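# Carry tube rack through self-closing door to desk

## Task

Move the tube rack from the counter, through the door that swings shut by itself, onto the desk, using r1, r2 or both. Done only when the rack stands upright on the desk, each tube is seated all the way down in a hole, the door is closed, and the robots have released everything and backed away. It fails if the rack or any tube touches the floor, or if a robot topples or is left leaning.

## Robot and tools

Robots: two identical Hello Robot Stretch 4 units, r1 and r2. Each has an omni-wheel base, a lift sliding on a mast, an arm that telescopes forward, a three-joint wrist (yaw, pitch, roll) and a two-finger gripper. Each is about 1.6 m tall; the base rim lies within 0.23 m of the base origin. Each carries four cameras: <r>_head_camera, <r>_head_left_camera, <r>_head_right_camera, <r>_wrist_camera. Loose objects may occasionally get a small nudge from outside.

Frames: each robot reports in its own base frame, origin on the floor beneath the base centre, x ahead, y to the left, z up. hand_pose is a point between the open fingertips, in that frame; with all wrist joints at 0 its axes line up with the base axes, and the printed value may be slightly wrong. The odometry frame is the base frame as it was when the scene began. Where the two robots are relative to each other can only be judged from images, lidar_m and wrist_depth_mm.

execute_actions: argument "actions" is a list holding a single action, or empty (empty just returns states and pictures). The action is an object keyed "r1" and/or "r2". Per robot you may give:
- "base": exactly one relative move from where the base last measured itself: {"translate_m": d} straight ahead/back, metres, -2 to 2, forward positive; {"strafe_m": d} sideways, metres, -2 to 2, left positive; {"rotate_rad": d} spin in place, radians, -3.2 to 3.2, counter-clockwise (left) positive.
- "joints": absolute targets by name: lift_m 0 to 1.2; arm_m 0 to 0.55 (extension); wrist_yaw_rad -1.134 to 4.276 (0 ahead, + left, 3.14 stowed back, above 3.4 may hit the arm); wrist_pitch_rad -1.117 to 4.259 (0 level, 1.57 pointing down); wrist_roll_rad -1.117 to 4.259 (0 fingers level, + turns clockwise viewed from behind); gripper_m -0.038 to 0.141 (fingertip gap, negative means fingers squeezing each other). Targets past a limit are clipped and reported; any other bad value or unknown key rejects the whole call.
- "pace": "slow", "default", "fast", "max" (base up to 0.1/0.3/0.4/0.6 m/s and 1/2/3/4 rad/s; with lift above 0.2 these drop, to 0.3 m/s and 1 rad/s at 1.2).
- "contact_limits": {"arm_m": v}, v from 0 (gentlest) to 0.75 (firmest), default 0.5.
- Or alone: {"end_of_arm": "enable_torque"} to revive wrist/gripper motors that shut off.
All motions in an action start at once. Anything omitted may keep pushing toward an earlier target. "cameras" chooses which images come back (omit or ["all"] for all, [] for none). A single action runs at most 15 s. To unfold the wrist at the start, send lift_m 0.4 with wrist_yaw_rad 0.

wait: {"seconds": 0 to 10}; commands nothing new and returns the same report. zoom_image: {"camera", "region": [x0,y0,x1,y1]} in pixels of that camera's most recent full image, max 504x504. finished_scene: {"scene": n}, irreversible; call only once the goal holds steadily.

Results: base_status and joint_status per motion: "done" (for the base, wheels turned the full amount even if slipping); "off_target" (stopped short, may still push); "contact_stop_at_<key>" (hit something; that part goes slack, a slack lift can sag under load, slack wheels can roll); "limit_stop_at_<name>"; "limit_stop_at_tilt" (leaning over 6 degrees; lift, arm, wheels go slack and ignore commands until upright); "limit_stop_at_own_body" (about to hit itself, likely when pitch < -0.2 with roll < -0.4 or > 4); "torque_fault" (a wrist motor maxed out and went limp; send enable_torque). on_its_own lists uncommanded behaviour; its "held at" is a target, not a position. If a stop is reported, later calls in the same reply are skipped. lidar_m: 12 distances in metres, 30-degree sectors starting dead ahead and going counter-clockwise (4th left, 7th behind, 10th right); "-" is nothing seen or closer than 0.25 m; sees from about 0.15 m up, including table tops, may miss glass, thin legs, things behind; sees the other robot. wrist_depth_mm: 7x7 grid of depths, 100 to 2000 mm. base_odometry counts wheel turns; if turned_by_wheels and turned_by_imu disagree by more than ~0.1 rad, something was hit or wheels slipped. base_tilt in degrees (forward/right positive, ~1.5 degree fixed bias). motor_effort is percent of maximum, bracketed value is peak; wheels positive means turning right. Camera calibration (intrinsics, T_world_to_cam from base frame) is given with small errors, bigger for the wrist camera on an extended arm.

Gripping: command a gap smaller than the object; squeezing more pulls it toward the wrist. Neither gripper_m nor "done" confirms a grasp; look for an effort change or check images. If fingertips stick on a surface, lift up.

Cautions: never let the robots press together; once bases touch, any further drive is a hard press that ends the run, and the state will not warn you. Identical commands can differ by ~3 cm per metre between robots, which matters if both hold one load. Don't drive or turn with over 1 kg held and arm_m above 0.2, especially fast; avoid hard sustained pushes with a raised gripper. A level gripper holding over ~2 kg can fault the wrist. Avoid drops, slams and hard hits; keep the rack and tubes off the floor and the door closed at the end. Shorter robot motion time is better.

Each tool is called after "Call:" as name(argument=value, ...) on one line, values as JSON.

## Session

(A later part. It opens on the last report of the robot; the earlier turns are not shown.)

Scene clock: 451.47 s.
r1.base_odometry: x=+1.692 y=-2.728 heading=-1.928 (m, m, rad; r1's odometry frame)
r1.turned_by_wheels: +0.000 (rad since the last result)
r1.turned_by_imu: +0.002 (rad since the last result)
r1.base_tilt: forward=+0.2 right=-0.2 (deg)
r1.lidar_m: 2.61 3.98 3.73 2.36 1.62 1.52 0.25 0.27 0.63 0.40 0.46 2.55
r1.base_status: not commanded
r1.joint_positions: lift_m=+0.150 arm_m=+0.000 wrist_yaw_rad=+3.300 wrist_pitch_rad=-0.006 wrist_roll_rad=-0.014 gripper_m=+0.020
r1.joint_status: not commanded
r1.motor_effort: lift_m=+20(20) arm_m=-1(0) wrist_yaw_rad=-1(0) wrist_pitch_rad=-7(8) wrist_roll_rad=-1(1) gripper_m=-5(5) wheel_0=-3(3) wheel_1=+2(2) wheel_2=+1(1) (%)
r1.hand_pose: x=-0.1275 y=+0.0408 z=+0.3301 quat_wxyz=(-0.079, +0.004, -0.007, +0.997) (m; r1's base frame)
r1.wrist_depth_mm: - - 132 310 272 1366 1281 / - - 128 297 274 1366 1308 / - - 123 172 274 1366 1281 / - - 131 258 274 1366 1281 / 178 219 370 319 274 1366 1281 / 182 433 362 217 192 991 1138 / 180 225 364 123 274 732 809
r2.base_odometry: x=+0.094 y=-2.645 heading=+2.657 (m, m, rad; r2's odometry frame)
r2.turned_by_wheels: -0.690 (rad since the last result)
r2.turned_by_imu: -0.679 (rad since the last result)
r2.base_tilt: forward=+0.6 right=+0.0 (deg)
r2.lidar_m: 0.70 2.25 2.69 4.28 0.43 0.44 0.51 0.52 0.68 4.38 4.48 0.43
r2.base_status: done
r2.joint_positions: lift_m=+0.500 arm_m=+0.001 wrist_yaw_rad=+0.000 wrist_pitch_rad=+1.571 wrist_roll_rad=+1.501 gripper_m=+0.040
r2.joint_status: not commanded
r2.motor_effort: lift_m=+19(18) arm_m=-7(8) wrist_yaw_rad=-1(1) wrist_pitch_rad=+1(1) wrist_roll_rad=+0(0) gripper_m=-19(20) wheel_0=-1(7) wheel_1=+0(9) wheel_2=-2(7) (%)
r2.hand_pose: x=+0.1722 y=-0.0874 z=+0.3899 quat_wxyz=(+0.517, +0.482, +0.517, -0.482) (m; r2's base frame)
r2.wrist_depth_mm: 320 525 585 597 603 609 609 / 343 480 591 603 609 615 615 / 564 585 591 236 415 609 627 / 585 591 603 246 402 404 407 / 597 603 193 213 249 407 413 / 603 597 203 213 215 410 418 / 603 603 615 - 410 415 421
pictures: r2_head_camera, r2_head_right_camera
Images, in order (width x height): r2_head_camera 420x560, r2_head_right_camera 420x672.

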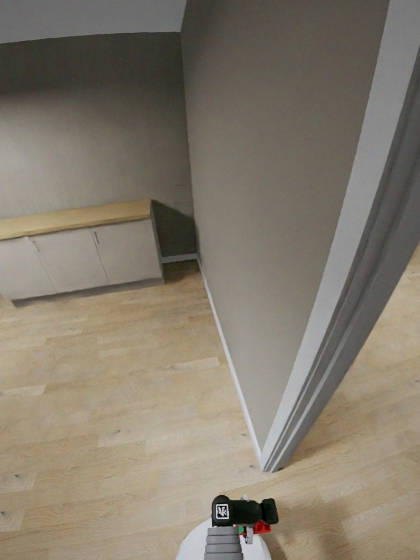

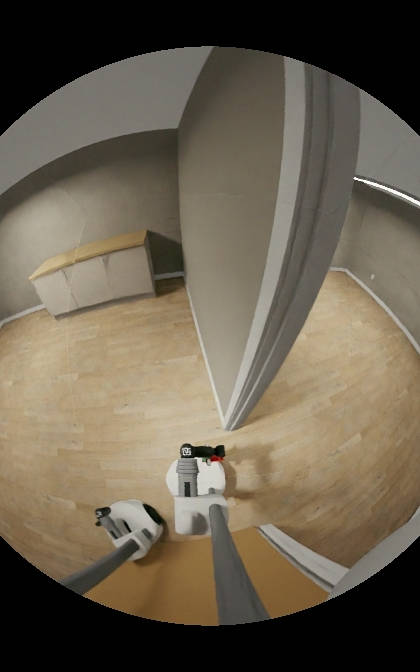

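Call:
execute_actions(actions=[{"r1": {"base": {"rotate_rad": -0.2}, "pace": "slow"}, "r2": {"base": {"strafe_m": -0.75}, "pace": "max"}}], cameras=["r2_head_camera", "r2_head_left_camera", "r1_head_right_camera"])

Scene clock: 470.40 s.
r1.base_odometry: x=+1.692 y=-2.728 heading=-2.128 (m, m, rad; r1's odometry frame)
r1.turned_by_wheels: -0.199 (rad since the last result)
r1.turned_by_imu: -0.198 (rad since the last result)
r1.base_tilt: forward=+0.1 right=-0.3 (deg)
r1.lidar_m: 2.55 3.73 3.74 3.07 1.79 0.25 1.55 0.25 0.40 1.07 1.07 1.79
r1.base_status: done
r1.joint_positions: lift_m=+0.150 arm_m=+0.000 wrist_yaw_rad=+3.300 wrist_pitch_rad=-0.006 wrist_roll_rad=-0.014 gripper_m=+0.020
r1.joint_status: not commanded
r1.motor_effort: lift_m=+20(20) arm_m=+0(1) wrist_yaw_rad=+0(1) wrist_pitch_rad=-7(8) wrist_roll_rad=-1(1) gripper_m=-6(6) wheel_0=-1(2) wheel_1=+2(7) wheel_2=+5(9) (%)
r1.hand_pose: x=-0.1275 y=+0.0408 z=+0.3301 quat_wxyz=(-0.079, +0.004, -0.007, +0.997) (m; r1's base frame)
r1.wrist_depth_mm: - - 132 307 296 1430 1336 / - - 127 300 296 1430 1336 / - - 122 172 291 1430 1336 / - - 131 258 290 1430 1336 / 178 220 342 312 291 1430 1308 / 182 373 336 217 193 1182 1160 / 180 225 336 123 283 778 809
r2.base_odometry: x=+0.443 y=-1.981 heading=+2.657 (m, m, rad; r2's odometry frame)
r2.turned_by_wheels: +0.000 (rad since the last result)
r2.turned_by_imu: +0.000 (rad since the last result)
r2.base_tilt: forward=+0.5 right=-0.1 (deg)
r2.lidar_m: 2.18 0.55 0.56 1.11 0.69 0.51 0.70 1.74 2.14 3.72 3.75 2.48
r2.base_status: done
r2.joint_positions: lift_m=+0.500 arm_m=+0.001 wrist_yaw_rad=+0.000 wrist_pitch_rad=+1.571 wrist_roll_rad=+1.501 gripper_m=+0.040
r2.joint_status: not commanded
r2.motor_effort: lift_m=+19(19) arm_m=-8(8) wrist_yaw_rad=-2(2) wrist_pitch_rad=+1(0) wrist_roll_rad=+0(0) gripper_m=-19(18) wheel_0=-3(13) wheel_1=-1(15) wheel_2=-1(3) (%)
r2.hand_pose: x=+0.1722 y=-0.0874 z=+0.3899 quat_wxyz=(+0.517, +0.482, +0.517, -0.482) (m; r2's base frame)
r2.wrist_depth_mm: 580 585 591 591 597 609 609 / 585 585 591 597 609 609 621 / 591 591 597 235 410 615 615 / 597 597 603 248 399 407 407 / 597 603 194 213 250 407 410 / 603 603 202 213 215 407 413 / 609 609 621 - 413 413 421
pictures: r1_head_right_camera, r2_head_camera, r2_head_left_camera
Images, in order (width x height): r1_head_right_camera 420x672, r2_head_camera 420x560, r2_head_left_camera 420x672.

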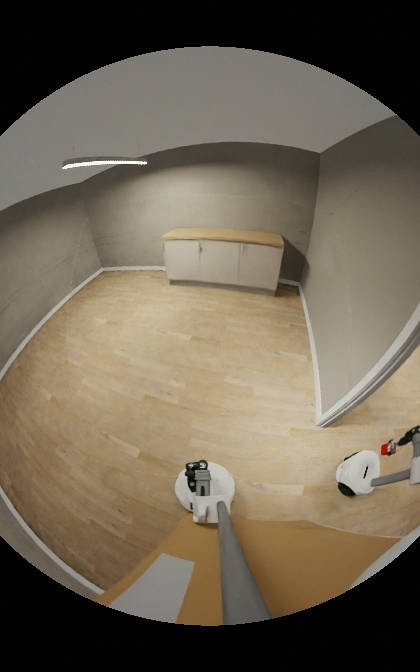

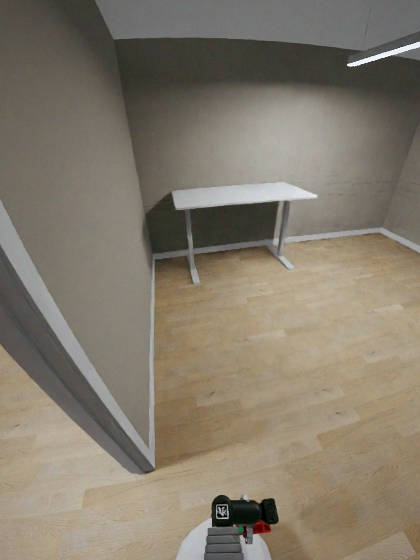

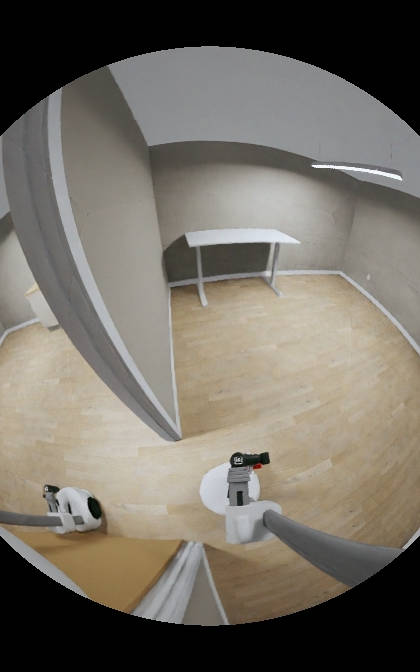

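Call:
zoom_image(camera="r2_head_camera", region=[150, 170, 330, 300])

Call:
zoom_image(camera="r1_head_right_camera", region=[140, 400, 420, 600])

Region (150, 170, 330, 300) of r2_head_camera's 420x560 image, scaled by 2.800, with more detail than that image has.

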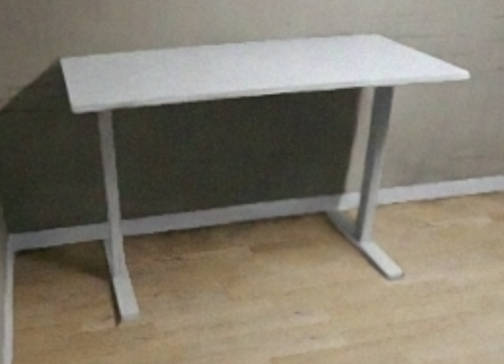

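Region (140, 400, 420, 600) of r1_head_right_camera's 420x672 image, scaled by 1.800, with more detail than that image has; it fills the top 360 rows of this view, and the rest is white.

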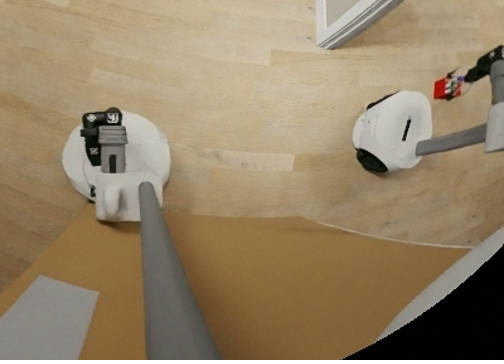

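Call:
execute_actions(actions=[{"r1": {"base": {"strafe_m": -0.64}, "pace": "default"}, "r2": {"base": {"translate_m": 1.87}, "joints": {"lift_m": 1.2, "arm_m": 0.12}, "pace": "max"}}], cameras=["r2_wrist_camera", "r2_head_right_camera", "r1_head_left_camera"])

Scene clock: 490.97 s.
r1.base_odometry: x=+1.148 y=-2.390 heading=-2.129 (m, m, rad; r1's odometry frame)
r1.turned_by_wheels: -0.001 (rad since the last result)
r1.turned_by_imu: +0.000 (rad since the last result)
r1.base_tilt: forward=+0.3 right=-0.2 (deg)
r1.lidar_m: 2.39 2.76 0.47 0.25 0.25 - 0.25 0.40 3.56 4.38 0.55 0.53
r1.base_status: done
r1.joint_positions: lift_m=+0.150 arm_m=+0.000 wrist_yaw_rad=+3.300 wrist_pitch_rad=-0.006 wrist_roll_rad=-0.014 gripper_m=+0.020
r1.joint_status: not commanded
r1.motor_effort: lift_m=+20(20) arm_m=-1(0) wrist_yaw_rad=+0(2) wrist_pitch_rad=-8(7) wrist_roll_rad=-1(0) gripper_m=-6(5) wheel_0=-12(12) wheel_1=-4(11) wheel_2=+5(5) (%)
r1.hand_pose: x=-0.1275 y=+0.0408 z=+0.3301 quat_wxyz=(-0.079, +0.004, -0.007, +0.997) (m; r1's base frame)
r1.wrist_depth_mm: - - 132 351 281 226 - / - - 128 325 282 229 201 / - - 122 172 285 229 200 / - - 131 258 286 230 201 / 178 219 496 370 285 231 201 / 181 1078 473 217 193 229 202 / 181 224 477 123 286 216 -
r2.base_odometry: x=-1.211 y=-1.110 heading=+2.657 (m, m, rad; r2's odometry frame)
r2.turned_by_wheels: +0.000 (rad since the last result)
r2.turned_by_imu: -0.008 (rad since the last result)
r2.base_tilt: forward=+0.5 right=+0.0 (deg)
r2.lidar_m: 0.25 0.36 0.42 0.64 0.65 0.79 1.43 3.62 3.77 3.35 0.70 0.28
r2.base_status: done
r2.joint_positions: lift_m=+1.200 arm_m=+0.119 wrist_yaw_rad=+0.000 wrist_pitch_rad=+1.571 wrist_roll_rad=+1.500 gripper_m=+0.040
r2.joint_status: all done
r2.motor_effort: lift_m=+25(28) arm_m=+8(9) wrist_yaw_rad=-1(0) wrist_pitch_rad=+0(2) wrist_roll_rad=-1(0) gripper_m=-19(21) wheel_0=-1(9) wheel_1=+0(10) wheel_2=+2(15) (%)
r2.hand_pose: x=+0.2895 y=-0.0874 z=+1.0894 quat_wxyz=(+0.517, +0.482, +0.517, -0.482) (m; r2's base frame)
r2.wrist_depth_mm: 343 343 1255 1281 1281 1281 1308 / 345 347 1255 1255 1281 1281 1308 / 345 351 1281 235 1281 1308 1308 / 351 353 282 246 1078 1308 1308 / 353 353 194 212 249 1308 1336 / 355 357 212 212 214 1308 1336 / 359 362 364 - 1336 1336 1255
pictures: r1_head_left_camera, r2_head_right_camera, r2_wrist_camera
camera_calibration (this result's frames):
r2_wrist_camera: T_world_to_cam=[[-0.998567, -0.0309638, 0.0436596, 0.23089], [-0.0292065, 0.998759, 0.0403299, 0.096433], [-0.0448542, 0.038997, -0.998232, 1.33266], [0, 0, 0, 1]] pos_world=[0.293151, -0.141134, 1.31633]
Images, in order (width x height): r1_head_left_camera 420x672, r2_head_right_camera 420x672, r2_wrist_camera 616x392.

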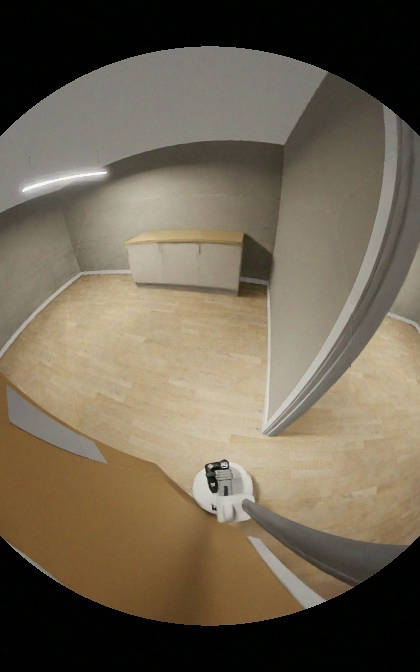

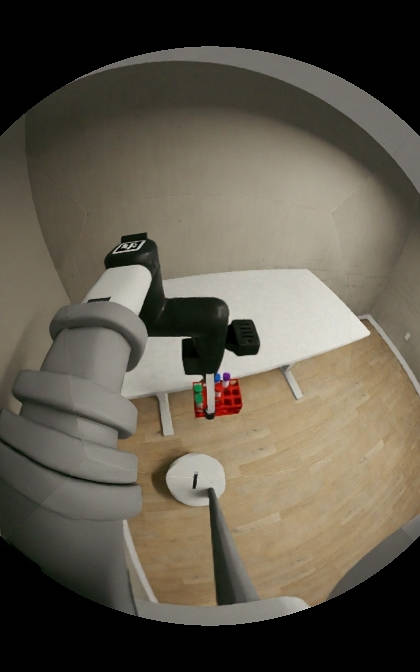

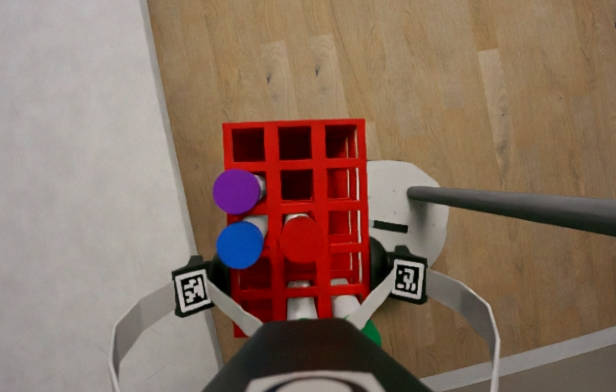

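Call:
execute_actions(actions=[{"r1": {"base": {"strafe_m": -0.19}, "pace": "default"}, "r2": {"joints": {"lift_m": 1.155, "arm_m": 0.5}, "pace": "fast"}}], cameras=["r2_wrist_camera", "r1_head_left_camera"])

Scene clock: 501.07 s.
r1.base_odometry: x=+0.986 y=-2.289 heading=-2.129 (m, m, rad; r1's odometry frame)
r1.turned_by_wheels: +0.000 (rad since the last result)
r1.turned_by_imu: -0.001 (rad since the last result)
r1.base_tilt: forward=+0.1 right=-0.2 (deg)
r1.lidar_m: 2.40 2.66 0.26 0.25 - 0.25 0.31 2.09 3.59 4.19 1.85 0.43
r1.base_status: done
r1.joint_positions: lift_m=+0.150 arm_m=+0.000 wrist_yaw_rad=+3.300 wrist_pitch_rad=-0.006 wrist_roll_rad=-0.014 gripper_m=+0.020
r1.joint_status: not commanded
r1.motor_effort: lift_m=+20(20) arm_m=+0(0) wrist_yaw_rad=+0(2) wrist_pitch_rad=-8(8) wrist_roll_rad=-1(1) gripper_m=-6(5) wheel_0=-11(17) wheel_1=+8(13) wheel_2=+7(7) (%)
r1.hand_pose: x=-0.1275 y=+0.0408 z=+0.3301 quat_wxyz=(-0.079, +0.004, -0.007, +0.997) (m; r1's base frame)
r1.wrist_depth_mm: - - 132 564 349 237 - / - - 127 477 353 240 198 / - - 122 172 357 243 200 / - - 131 258 359 245 196 / 179 219 - 569 362 246 202 / 181 1078 1078 217 192 246 201 / 181 224 788 123 364 223 -
r2.base_odometry: x=-1.211 y=-1.110 heading=+2.657 (m, m, rad; r2's odometry frame)
r2.turned_by_wheels: +0.000 (rad since the last result)
r2.turned_by_imu: +0.003 (rad since the last result)
r2.base_tilt: forward=+0.5 right=-0.1 (deg)
r2.lidar_m: 0.36 0.36 0.45 0.64 0.63 0.80 1.45 3.61 3.77 3.35 0.70 0.41
r2.base_status: not commanded
r2.joint_positions: lift_m=+1.155 arm_m=+0.499 wrist_yaw_rad=+0.000 wrist_pitch_rad=+1.571 wrist_roll_rad=+1.500 gripper_m=+0.040
r2.joint_status: all done
r2.motor_effort: lift_m=+17(23) arm_m=+8(9) wrist_yaw_rad=-3(2) wrist_pitch_rad=+1(1) wrist_roll_rad=+1(0) gripper_m=-21(19) wheel_0=-1(1) wheel_1=+0(0) wheel_2=+1(1) (%)
r2.hand_pose: x=+0.6696 y=-0.0874 z=+1.0450 quat_wxyz=(+0.517, +0.482, +0.517, -0.482) (m; r2's base frame)
r2.wrist_depth_mm: 298 301 306 309 312 315 1229 / 301 304 307 309 314 317 1255 / 303 304 307 236 315 319 324 / 304 309 312 247 319 324 327 / 307 310 202 213 250 324 329 / 310 309 202 212 215 325 330 / 314 317 319 - 327 329 332
pictures: r1_head_left_camera, r2_wrist_camera
camera_calibration (this result's frames):
r2_wrist_camera: T_world_to_cam=[[-0.99857, -0.0313032, 0.0433274, 0.612686], [-0.0295594, 0.998749, 0.0403202, 0.109571], [-0.0445353, 0.0389818, -0.998247, 1.30517], [0, 0, 0, 1]] pos_world=[0.673175, -0.141132, 1.27192]
Images, in order (width x height): r1_head_left_camera 420x672, r2_wrist_camera 616x392.

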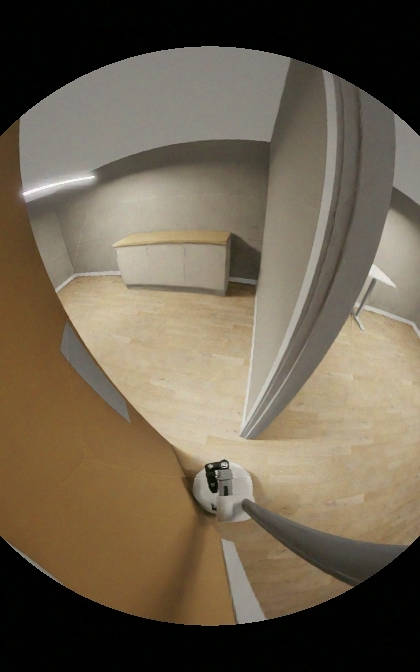

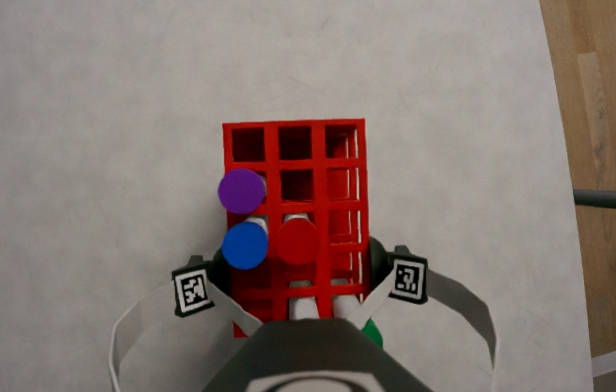

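Call:
execute_actions(actions=[{"r1": {"base": {"strafe_m": -0.12}, "pace": "default"}, "r2": {"joints": {"lift_m": 1.134}, "pace": "slow"}}], cameras=[])

Scene clock: 507.40 s.
r1.base_odometry: x=+0.884 y=-2.225 heading=-2.128 (m, m, rad; r1's odometry frame)
r1.turned_by_wheels: +0.000 (rad since the last result)
r1.turned_by_imu: +0.000 (rad since the last result)
r1.base_tilt: forward=+0.2 right=-0.4 (deg)
r1.lidar_m: 0.40 0.32 0.25 - 0.25 0.25 0.47 2.11 3.66 4.03 2.60 0.39
r1.base_status: done
r1.joint_positions: lift_m=+0.150 arm_m=+0.000 wrist_yaw_rad=+3.300 wrist_pitch_rad=-0.006 wrist_roll_rad=-0.014 gripper_m=+0.020
r1.joint_status: not commanded
r1.motor_effort: lift_m=+20(20) arm_m=+0(0) wrist_yaw_rad=+0(1) wrist_pitch_rad=-8(7) wrist_roll_rad=-1(1) gripper_m=-5(5) wheel_0=-11(15) wheel_1=+13(16) wheel_2=+3(6) (%)
r1.hand_pose: x=-0.1275 y=+0.0408 z=+0.3301 quat_wxyz=(-0.079, +0.004, -0.007, +0.997) (m; r1's base frame)
r1.wrist_depth_mm: - - 132 - 549 287 - / - - 127 1921 554 294 213 / - - 122 171 554 300 215 / - - 131 258 549 304 217 / 179 220 - - 549 306 218 / 181 1060 1078 217 193 304 218 / 180 224 788 123 549 263 -
r2.base_odometry: x=-1.211 y=-1.110 heading=+2.657 (m, m, rad; r2's odometry frame)
r2.turned_by_wheels: +0.000 (rad since the last result)
r2.turned_by_imu: +0.002 (rad since the last result)
r2.base_tilt: forward=+0.6 right=-0.2 (deg)
r2.lidar_m: 0.34 0.35 0.42 0.63 0.64 0.78 1.46 3.62 3.76 3.35 0.71 0.43
r2.base_status: not commanded
r2.joint_positions: lift_m=+1.134 arm_m=+0.499 wrist_yaw_rad=+0.000 wrist_pitch_rad=+1.571 wrist_roll_rad=+1.500 gripper_m=+0.040
r2.joint_status: all done
r2.motor_effort: lift_m=+16(18) arm_m=+8(8) wrist_yaw_rad=-2(2) wrist_pitch_rad=+1(0) wrist_roll_rad=+1(0) gripper_m=-21(20) wheel_0=-1(1) wheel_1=+0(0) wheel_2=+1(1) (%)
r2.hand_pose: x=+0.6696 y=-0.0874 z=+1.0241 quat_wxyz=(+0.517, +0.482, +0.517, -0.482) (m; r2's base frame)
r2.wrist_depth_mm: 279 282 286 287 290 296 296 / 282 285 286 290 293 296 298 / 286 287 287 236 297 298 301 / 289 289 289 247 297 301 303 / 287 291 193 212 249 304 306 / 290 291 202 213 214 304 309 / 294 296 298 - 306 309 312
pictures: none
No camera images: the call's "cameras" was empty. Leave "cameras" out to get every camera's image.

Call:
execute_actions(actions=[{"r1": {"base": {"strafe_m": -0.13}, "pace": "default"}, "r2": {"joints": {"gripper_m": 0.108}, "pace": "slow"}}], cameras=["r2_wrist_camera", "r1_head_left_camera"])

Scene clock: 512.40 s.
r1.base_odometry: x=+0.773 y=-2.156 heading=-2.128 (m, m, rad; r1's odometry frame)
r1.turned_by_wheels: +0.000 (rad since the last result)
r1.turned_by_imu: +0.001 (rad since the last result)
r1.base_tilt: forward=+0.1 right=-0.3 (deg)
r1.lidar_m: 0.35 0.25 0.25 - 0.25 0.33 1.85 2.18 3.74 3.91 2.42 1.60
r1.base_status: done
r1.joint_positions: lift_m=+0.150 arm_m=+0.000 wrist_yaw_rad=+3.300 wrist_pitch_rad=-0.006 wrist_roll_rad=-0.014 gripper_m=+0.020
r1.joint_status: not commanded
r1.motor_effort: lift_m=+20(20) arm_m=+0(0) wrist_yaw_rad=+0(1) wrist_pitch_rad=-8(7) wrist_roll_rad=-1(1) gripper_m=-6(4) wheel_0=-9(11) wheel_1=+11(10) wheel_2=-1(2) (%)
r1.hand_pose: x=-0.1275 y=+0.0408 z=+0.3301 quat_wxyz=(-0.079, +0.004, -0.007, +0.997) (m; r1's base frame)
r1.wrist_depth_mm: - - 132 - 1808 530 298 / - - 127 - 1863 530 307 / - - 122 172 1863 535 317 / - - 131 258 1808 530 322 / 179 219 - - 1808 535 325 / 181 1078 1078 217 193 530 325 / 180 224 788 123 820 462 320
r2.base_odometry: x=-1.211 y=-1.110 heading=+2.657 (m, m, rad; r2's odometry frame)
r2.turned_by_wheels: +0.000 (rad since the last result)
r2.turned_by_imu: +0.002 (rad since the last result)
r2.base_tilt: forward=+0.5 right=-0.2 (deg)
r2.lidar_m: 0.35 0.37 0.43 0.64 0.65 0.78 1.46 3.61 3.78 3.36 0.70 0.41
r2.base_status: not commanded
r2.joint_positions: lift_m=+1.134 arm_m=+0.499 wrist_yaw_rad=+0.000 wrist_pitch_rad=+1.571 wrist_roll_rad=+1.500 gripper_m=+0.108
r2.joint_status: all done
r2.motor_effort: lift_m=+16(16) arm_m=+9(8) wrist_yaw_rad=-2(2) wrist_pitch_rad=+1(1) wrist_roll_rad=+0(0) gripper_m=-2(13) wheel_0=-1(1) wheel_1=+0(0) wheel_2=+1(1) (%)
r2.hand_pose: x=+0.6695 y=-0.0874 z=+1.0241 quat_wxyz=(+0.517, +0.482, +0.517, -0.482) (m; r2's base frame)
r2.wrist_depth_mm: 281 282 286 289 291 294 298 / 282 283 287 289 291 296 298 / 283 289 289 236 296 300 301 / 287 290 291 253 298 300 304 / 289 291 220 222 259 304 304 / 291 291 236 158 301 306 307 / 291 297 298 - 307 309 312
pictures: r1_head_left_camera, r2_wrist_camera
camera_calibration (this result's frames):
r2_wrist_camera: T_world_to_cam=[[-0.998553, -0.0313031, 0.0437375, 0.613045], [-0.0295427, 0.998749, 0.0403322, 0.110387], [-0.0449453, 0.0389817, -0.998229, 1.28453], [0, 0, 0, 1]] pos_world=[0.673153, -0.141132, 1.25099]
Images, in order (width x height): r1_head_left_camera 420x672, r2_wrist_camera 616x392.

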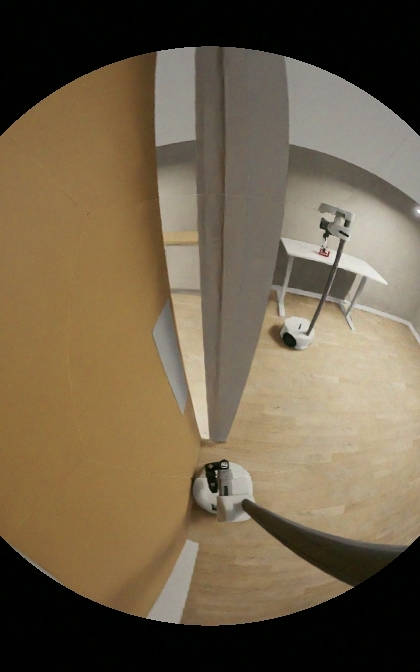

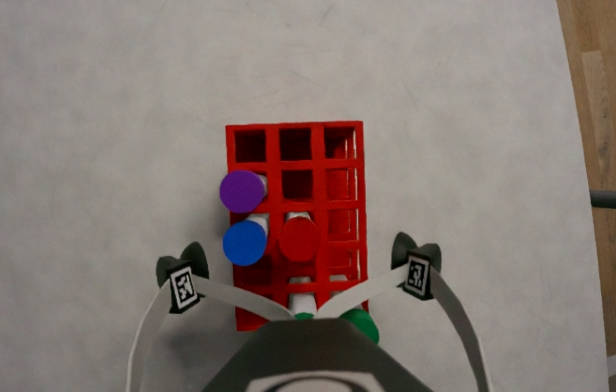

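Call:
execute_actions(actions=[])

Scene clock: 520.00 s.
r1.base_odometry: x=+0.773 y=-2.156 heading=-2.128 (m, m, rad; r1's odometry frame)
r1.turned_by_wheels: +0.000 (rad since the last result)
r1.turned_by_imu: +0.001 (rad since the last result)
r1.base_tilt: forward=+0.2 right=-0.4 (deg)
r1.lidar_m: 0.36 0.25 0.25 - 0.25 0.34 1.82 2.17 3.72 3.93 2.43 1.63
r1.base_status: done
r1.joint_positions: lift_m=+0.150 arm_m=+0.000 wrist_yaw_rad=+3.300 wrist_pitch_rad=-0.006 wrist_roll_rad=-0.014 gripper_m=+0.020
r1.joint_status: not commanded
r1.motor_effort: lift_m=+20(20) arm_m=-1(0) wrist_yaw_rad=-1(1) wrist_pitch_rad=-8(7) wrist_roll_rad=-1(1) gripper_m=-4(4) wheel_0=-10(11) wheel_1=+11(10) wheel_2=-1(2) (%)
r1.hand_pose: x=-0.1275 y=+0.0408 z=+0.3301 quat_wxyz=(-0.079, +0.004, -0.007, +0.997) (m; r1's base frame)
r1.wrist_depth_mm: - - 132 - 1863 530 298 / - - 127 - 1863 530 307 / - - 122 172 1808 535 317 / - - 131 258 1863 530 322 / 178 219 - - 1808 530 325 / 182 1078 1078 217 193 530 324 / 180 225 788 123 820 466 320
r2.base_odometry: x=-1.211 y=-1.110 heading=+2.657 (m, m, rad; r2's odometry frame)
r2.turned_by_wheels: +0.000 (rad since the last result)
r2.turned_by_imu: +0.001 (rad since the last result)
r2.base_tilt: forward=+0.5 right=-0.1 (deg)
r2.lidar_m: 0.35 0.36 0.43 0.64 0.64 0.77 1.45 3.62 3.76 3.35 0.70 0.41
r2.base_status: not commanded
r2.joint_positions: lift_m=+1.134 arm_m=+0.499 wrist_yaw_rad=+0.000 wrist_pitch_rad=+1.571 wrist_roll_rad=+1.500 gripper_m=+0.108
r2.joint_status: all done
r2.motor_effort: lift_m=+16(16) arm_m=+8(8) wrist_yaw_rad=-2(2) wrist_pitch_rad=+0(1) wrist_roll_rad=+0(0) gripper_m=-3(13) wheel_0=-1(1) wheel_1=+0(0) wheel_2=+1(1) (%)
r2.hand_pose: x=+0.6695 y=-0.0874 z=+1.0241 quat_wxyz=(+0.517, +0.482, +0.517, -0.482) (m; r2's base frame)
r2.wrist_depth_mm: 279 281 286 289 291 294 297 / 282 286 287 290 294 297 298 / 285 285 289 236 296 298 303 / 285 289 290 254 300 303 306 / 290 290 220 222 260 303 307 / 293 294 236 158 303 306 309 / 293 296 296 - 304 307 314
pictures: r1_head_camera, r1_head_left_camera, r1_head_right_camera, r1_wrist_camera, r2_head_camera, r2_head_left_camera, r2_head_right_camera, r2_wrist_camera
camera_calibration (this result's frames):
r1_wrist_camera: T_world_to_cam=[[-0.151249, 0.988386, -0.0147213, -0.0530108], [-0.0255773, -0.0188008, -0.999496, 0.388332], [-0.988165, -0.150797, 0.0281239, 0.100691], [0, 0, 0, 1]] pos_world=[0.101414, 0.07488, 0.384524]
r2_wrist_camera: T_world_to_cam=[[-0.998553, -0.0313029, 0.0437376, 0.613045], [-0.0295425, 0.998749, 0.0403322, 0.110387], [-0.0449454, 0.0389817, -0.998229, 1.28453], [0, 0, 0, 1]] pos_world=[0.673153, -0.141132, 1.25099]
Images, in order (width x height): r1_head_camera 420x560, r1_head_left_camera 420x672, r1_head_right_camera 420x672, r1_wrist_camera 616x392, r2_head_camera 420x560, r2_head_left_camera 420x672, r2_head_right_camera 420x672, r2_wrist_camera 616x392.

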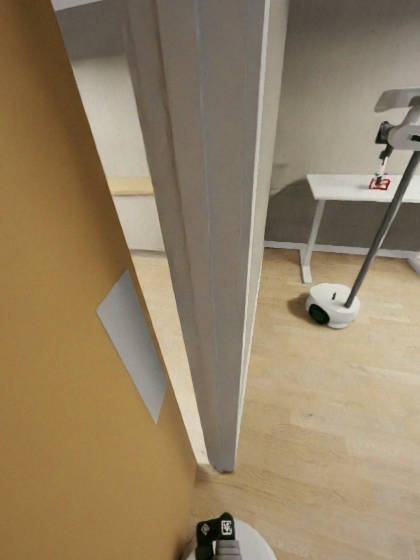

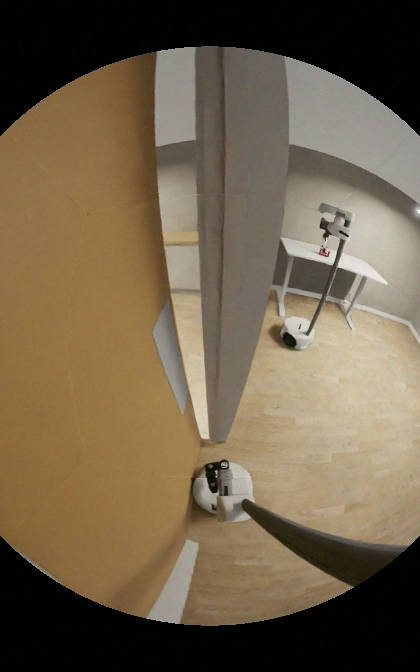

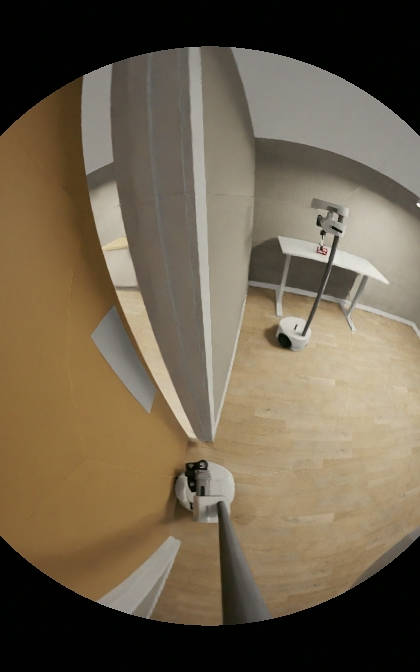

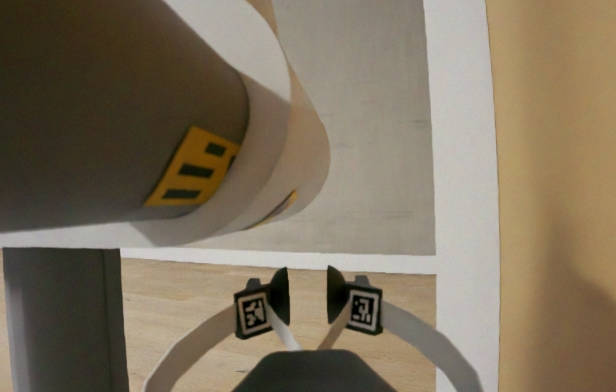

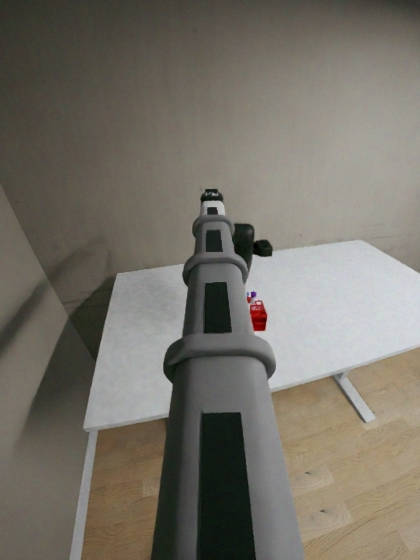

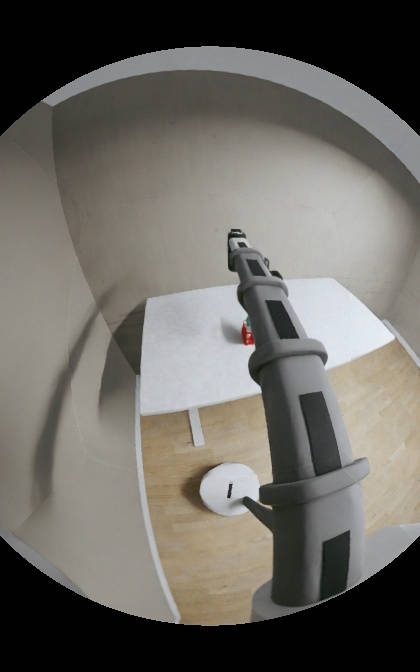

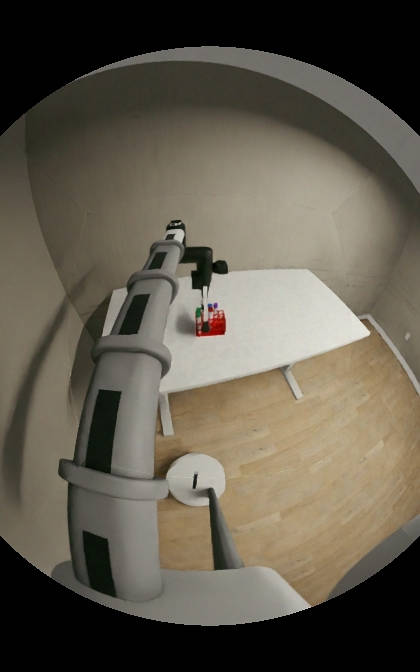

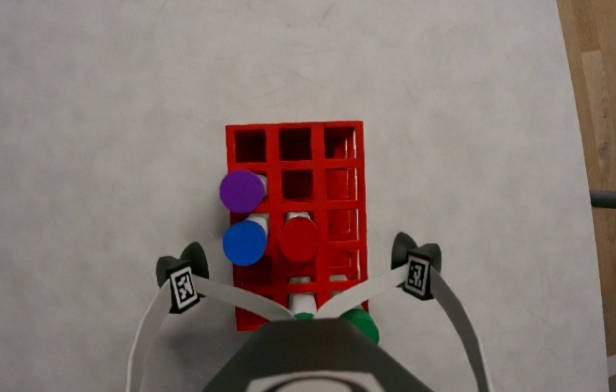

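Call:
execute_actions(actions=[{"r1": {"base": {"strafe_m": -0.12}, "pace": "slow"}, "r2": {"joints": {"lift_m": 1.2, "gripper_m": 0.135}, "pace": "default"}}], cameras=["r1_head_left_camera", "r1_head_camera", "r2_wrist_camera", "r2_head_right_camera"])

Scene clock: 527.53 s.
r1.base_odometry: x=+0.672 y=-2.093 heading=-2.128 (m, m, rad; r1's odometry frame)
r1.turned_by_wheels: +0.000 (rad since the last result)
r1.turned_by_imu: +0.001 (rad since the last result)
r1.base_tilt: forward=+0.2 right=-0.5 (deg)
r1.lidar_m: 0.37 0.29 0.25 0.25 0.28 0.52 1.87 2.20 3.78 3.81 2.40 1.55
r1.base_status: done
r1.joint_positions: lift_m=+0.150 arm_m=+0.000 wrist_yaw_rad=+3.300 wrist_pitch_rad=-0.006 wrist_roll_rad=-0.014 gripper_m=+0.020
r1.joint_status: not commanded
r1.motor_effort: lift_m=+20(20) arm_m=-1(0) wrist_yaw_rad=+0(1) wrist_pitch_rad=-8(8) wrist_roll_rad=+0(1) gripper_m=-6(6) wheel_0=+1(9) wheel_1=-3(9) wheel_2=+0(2) (%)
r1.hand_pose: x=-0.1275 y=+0.0408 z=+0.3301 quat_wxyz=(-0.079, +0.004, -0.007, +0.997) (m; r1's base frame)
r1.wrist_depth_mm: - - 132 - 1863 1078 521 / - - 127 - 1863 1281 521 / - - 122 172 1863 1499 525 / - - 131 258 1921 1708 525 / 178 219 - - 1863 1708 525 / 181 1078 1078 217 193 1008 525 / 181 225 798 123 820 580 530
r2.base_odometry: x=-1.211 y=-1.110 heading=+2.657 (m, m, rad; r2's odometry frame)
r2.turned_by_wheels: +0.000 (rad since the last result)
r2.turned_by_imu: +0.002 (rad since the last result)
r2.base_tilt: forward=+0.8 right=+0.0 (deg)
r2.lidar_m: 0.36 0.35 0.44 0.64 0.65 0.79 1.47 3.62 3.77 3.36 0.68 0.41
r2.base_status: not commanded
r2.joint_positions: lift_m=+1.200 arm_m=+0.499 wrist_yaw_rad=+0.000 wrist_pitch_rad=+1.571 wrist_roll_rad=+1.500 gripper_m=+0.135
r2.joint_status: all done
r2.motor_effort: lift_m=+25(27) arm_m=+8(8) wrist_yaw_rad=-1(2) wrist_pitch_rad=+0(0) wrist_roll_rad=-1(0) gripper_m=-1(1) wheel_0=-1(1) wheel_1=+0(0) wheel_2=+1(1) (%)
r2.hand_pose: x=+0.6695 y=-0.0874 z=+1.0893 quat_wxyz=(+0.517, +0.482, +0.517, -0.482) (m; r2's base frame)
r2.wrist_depth_mm: 342 345 349 353 353 357 1255 / 343 345 349 355 357 362 1281 / 345 347 351 353 359 364 1336 / 347 351 353 286 364 366 1336 / 353 353 359 287 364 370 1336 / 355 357 359 157 366 375 1336 / 357 359 364 - 373 377 377
pictures: r1_head_camera, r1_head_left_camera, r2_head_right_camera, r2_wrist_camera
camera_calibration (this result's frames):
r2_wrist_camera: T_world_to_cam=[[-0.998553, -0.0313031, 0.0437376, 0.610194], [-0.0295427, 0.998749, 0.0403322, 0.107757], [-0.0449454, 0.0389817, -0.998229, 1.34964], [0, 0, 0, 1]] pos_world=[0.673155, -0.141132, 1.31622]
Images, in order (width x height): r1_head_camera 420x560, r1_head_left_camera 420x672, r2_head_right_camera 420x672, r2_wrist_camera 616x392.

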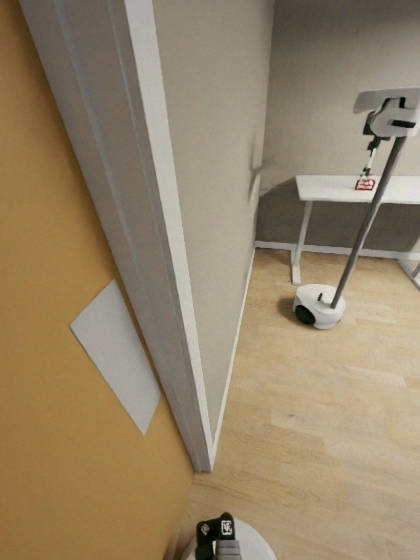

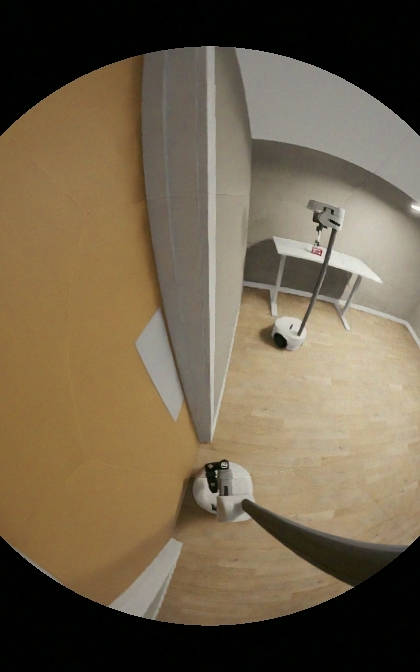

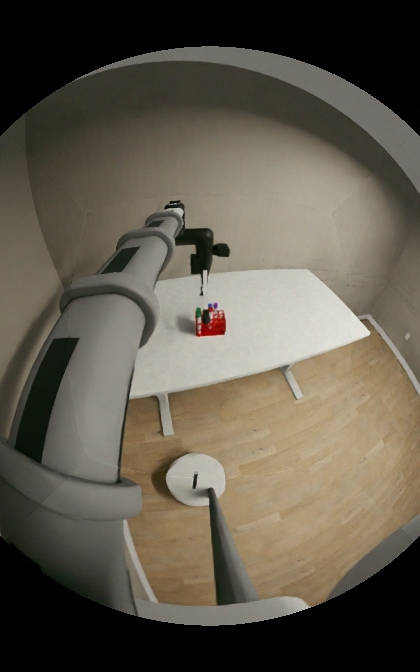

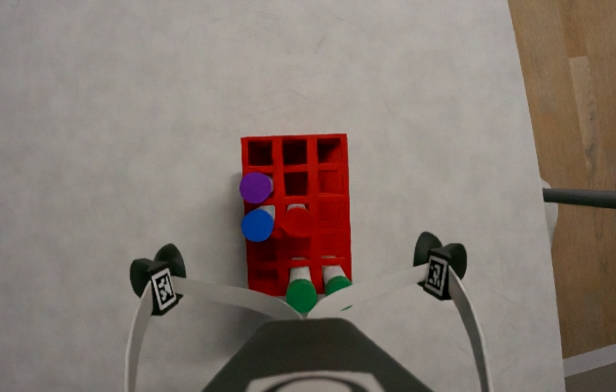

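Call:
execute_actions(actions=[{"r1": {"base": {"strafe_m": -0.1}, "pace": "fast"}, "r2": {"base": {"rotate_rad": 0.25}, "pace": "default"}}], cameras=["r1_head_left_camera", "r2_wrist_camera", "r2_head_right_camera", "r2_head_camera"])

Scene clock: 544.20 s.
r1.base_odometry: x=+0.587 y=-2.040 heading=-2.128 (m, m, rad; r1's odometry frame)
r1.turned_by_wheels: +0.000 (rad since the last result)
r1.turned_by_imu: +0.001 (rad since the last result)
r1.base_tilt: forward=+0.0 right=-0.4 (deg)
r1.lidar_m: 0.52 0.37 0.32 0.33 0.38 0.65 1.88 2.20 3.72 3.74 2.37 1.50
r1.base_status: done
r1.joint_positions: lift_m=+0.150 arm_m=+0.000 wrist_yaw_rad=+3.300 wrist_pitch_rad=-0.006 wrist_roll_rad=-0.014 gripper_m=+0.020
r1.joint_status: not commanded
r1.motor_effort: lift_m=+20(20) arm_m=+0(1) wrist_yaw_rad=-1(0) wrist_pitch_rad=-8(8) wrist_roll_rad=+0(1) gripper_m=-4(4) wheel_0=-2(8) wheel_1=+2(11) wheel_2=+0(1) (%)
r1.hand_pose: x=-0.1275 y=+0.0408 z=+0.3301 quat_wxyz=(-0.079, +0.004, -0.007, +0.997) (m; r1's base frame)
r1.wrist_depth_mm: - - 132 - 1921 1708 683 / - - 127 - 1863 1708 647 / - - 122 171 1921 1708 707 / - - 131 258 1921 1708 723 / 178 219 - - 1863 1708 741 / 182 1060 1078 216 192 1160 707 / 181 225 788 123 820 788 715
r2.base_odometry: x=-1.211 y=-1.110 heading=+2.906 (m, m, rad; r2's odometry frame)
r2.turned_by_wheels: +0.250 (rad since the last result)
r2.turned_by_imu: +0.248 (rad since the last result)
r2.base_tilt: forward=+0.7 right=+0.0 (deg)
r2.lidar_m: 0.35 0.38 0.65 0.64 0.69 0.97 1.49 3.79 3.44 1.27 0.51 0.37
r2.base_status: done
r2.joint_positions: lift_m=+1.200 arm_m=+0.499 wrist_yaw_rad=+0.000 wrist_pitch_rad=+1.571 wrist_roll_rad=+1.500 gripper_m=+0.135
r2.joint_status: not commanded
r2.motor_effort: lift_m=+25(26) arm_m=+8(8) wrist_yaw_rad=-2(2) wrist_pitch_rad=+0(0) wrist_roll_rad=+0(0) gripper_m=+1(1) wheel_0=-1(7) wheel_1=-2(7) wheel_2=-2(7) (%)
r2.hand_pose: x=+0.6695 y=-0.0874 z=+1.0893 quat_wxyz=(+0.517, +0.482, +0.517, -0.482) (m; r2's base frame)
r2.wrist_depth_mm: 342 343 349 315 338 359 362 / 343 347 351 349 289 362 366 / 345 349 355 353 359 366 368 / 347 353 355 359 364 368 373 / 353 351 355 362 362 368 375 / 355 357 362 156 366 373 377 / 357 364 364 - 377 373 1336
pictures: r1_head_left_camera, r2_head_camera, r2_head_right_camera, r2_wrist_camera
camera_calibration (this result's frames):
r2_wrist_camera: T_world_to_cam=[[-0.998553, -0.0313033, 0.0437375, 0.610205], [-0.0295428, 0.998749, 0.0403322, 0.107757], [-0.0449453, 0.0389817, -0.998229, 1.34964], [0, 0, 0, 1]] pos_world=[0.673165, -0.141132, 1.31622]
Images, in order (width x height): r1_head_left_camera 420x672, r2_head_camera 420x560, r2_head_right_camera 420x672, r2_wrist_camera 616x392.

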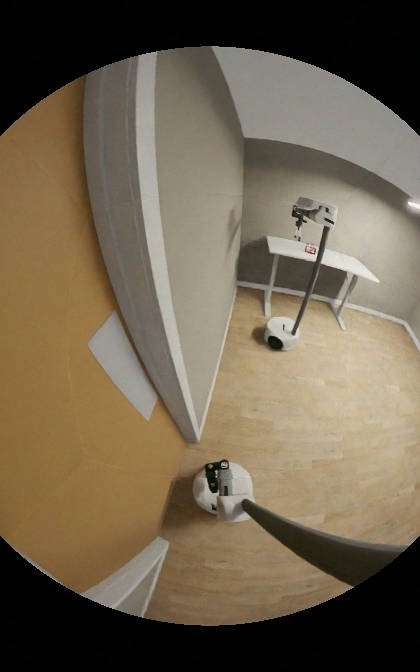

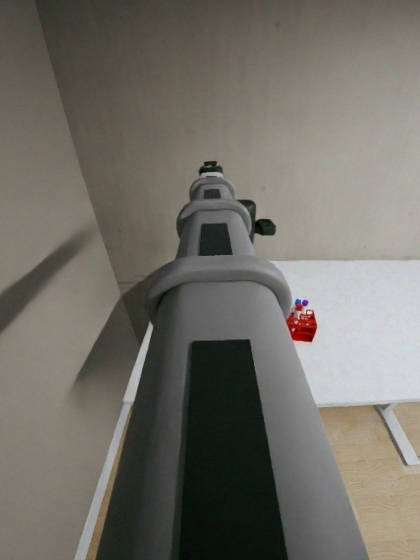

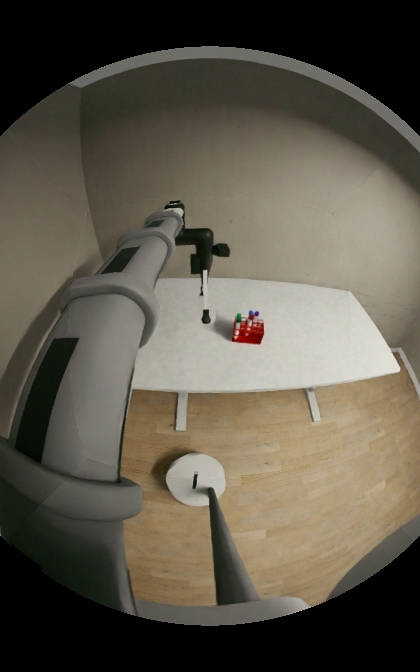

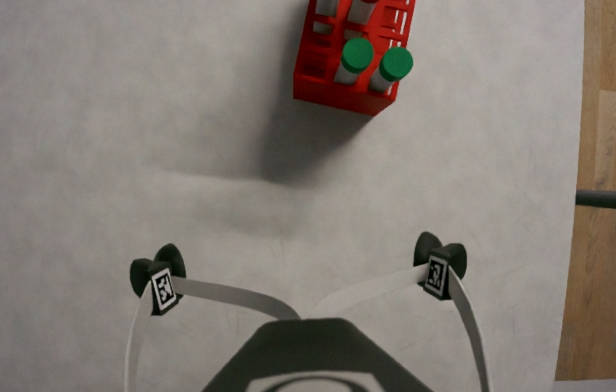

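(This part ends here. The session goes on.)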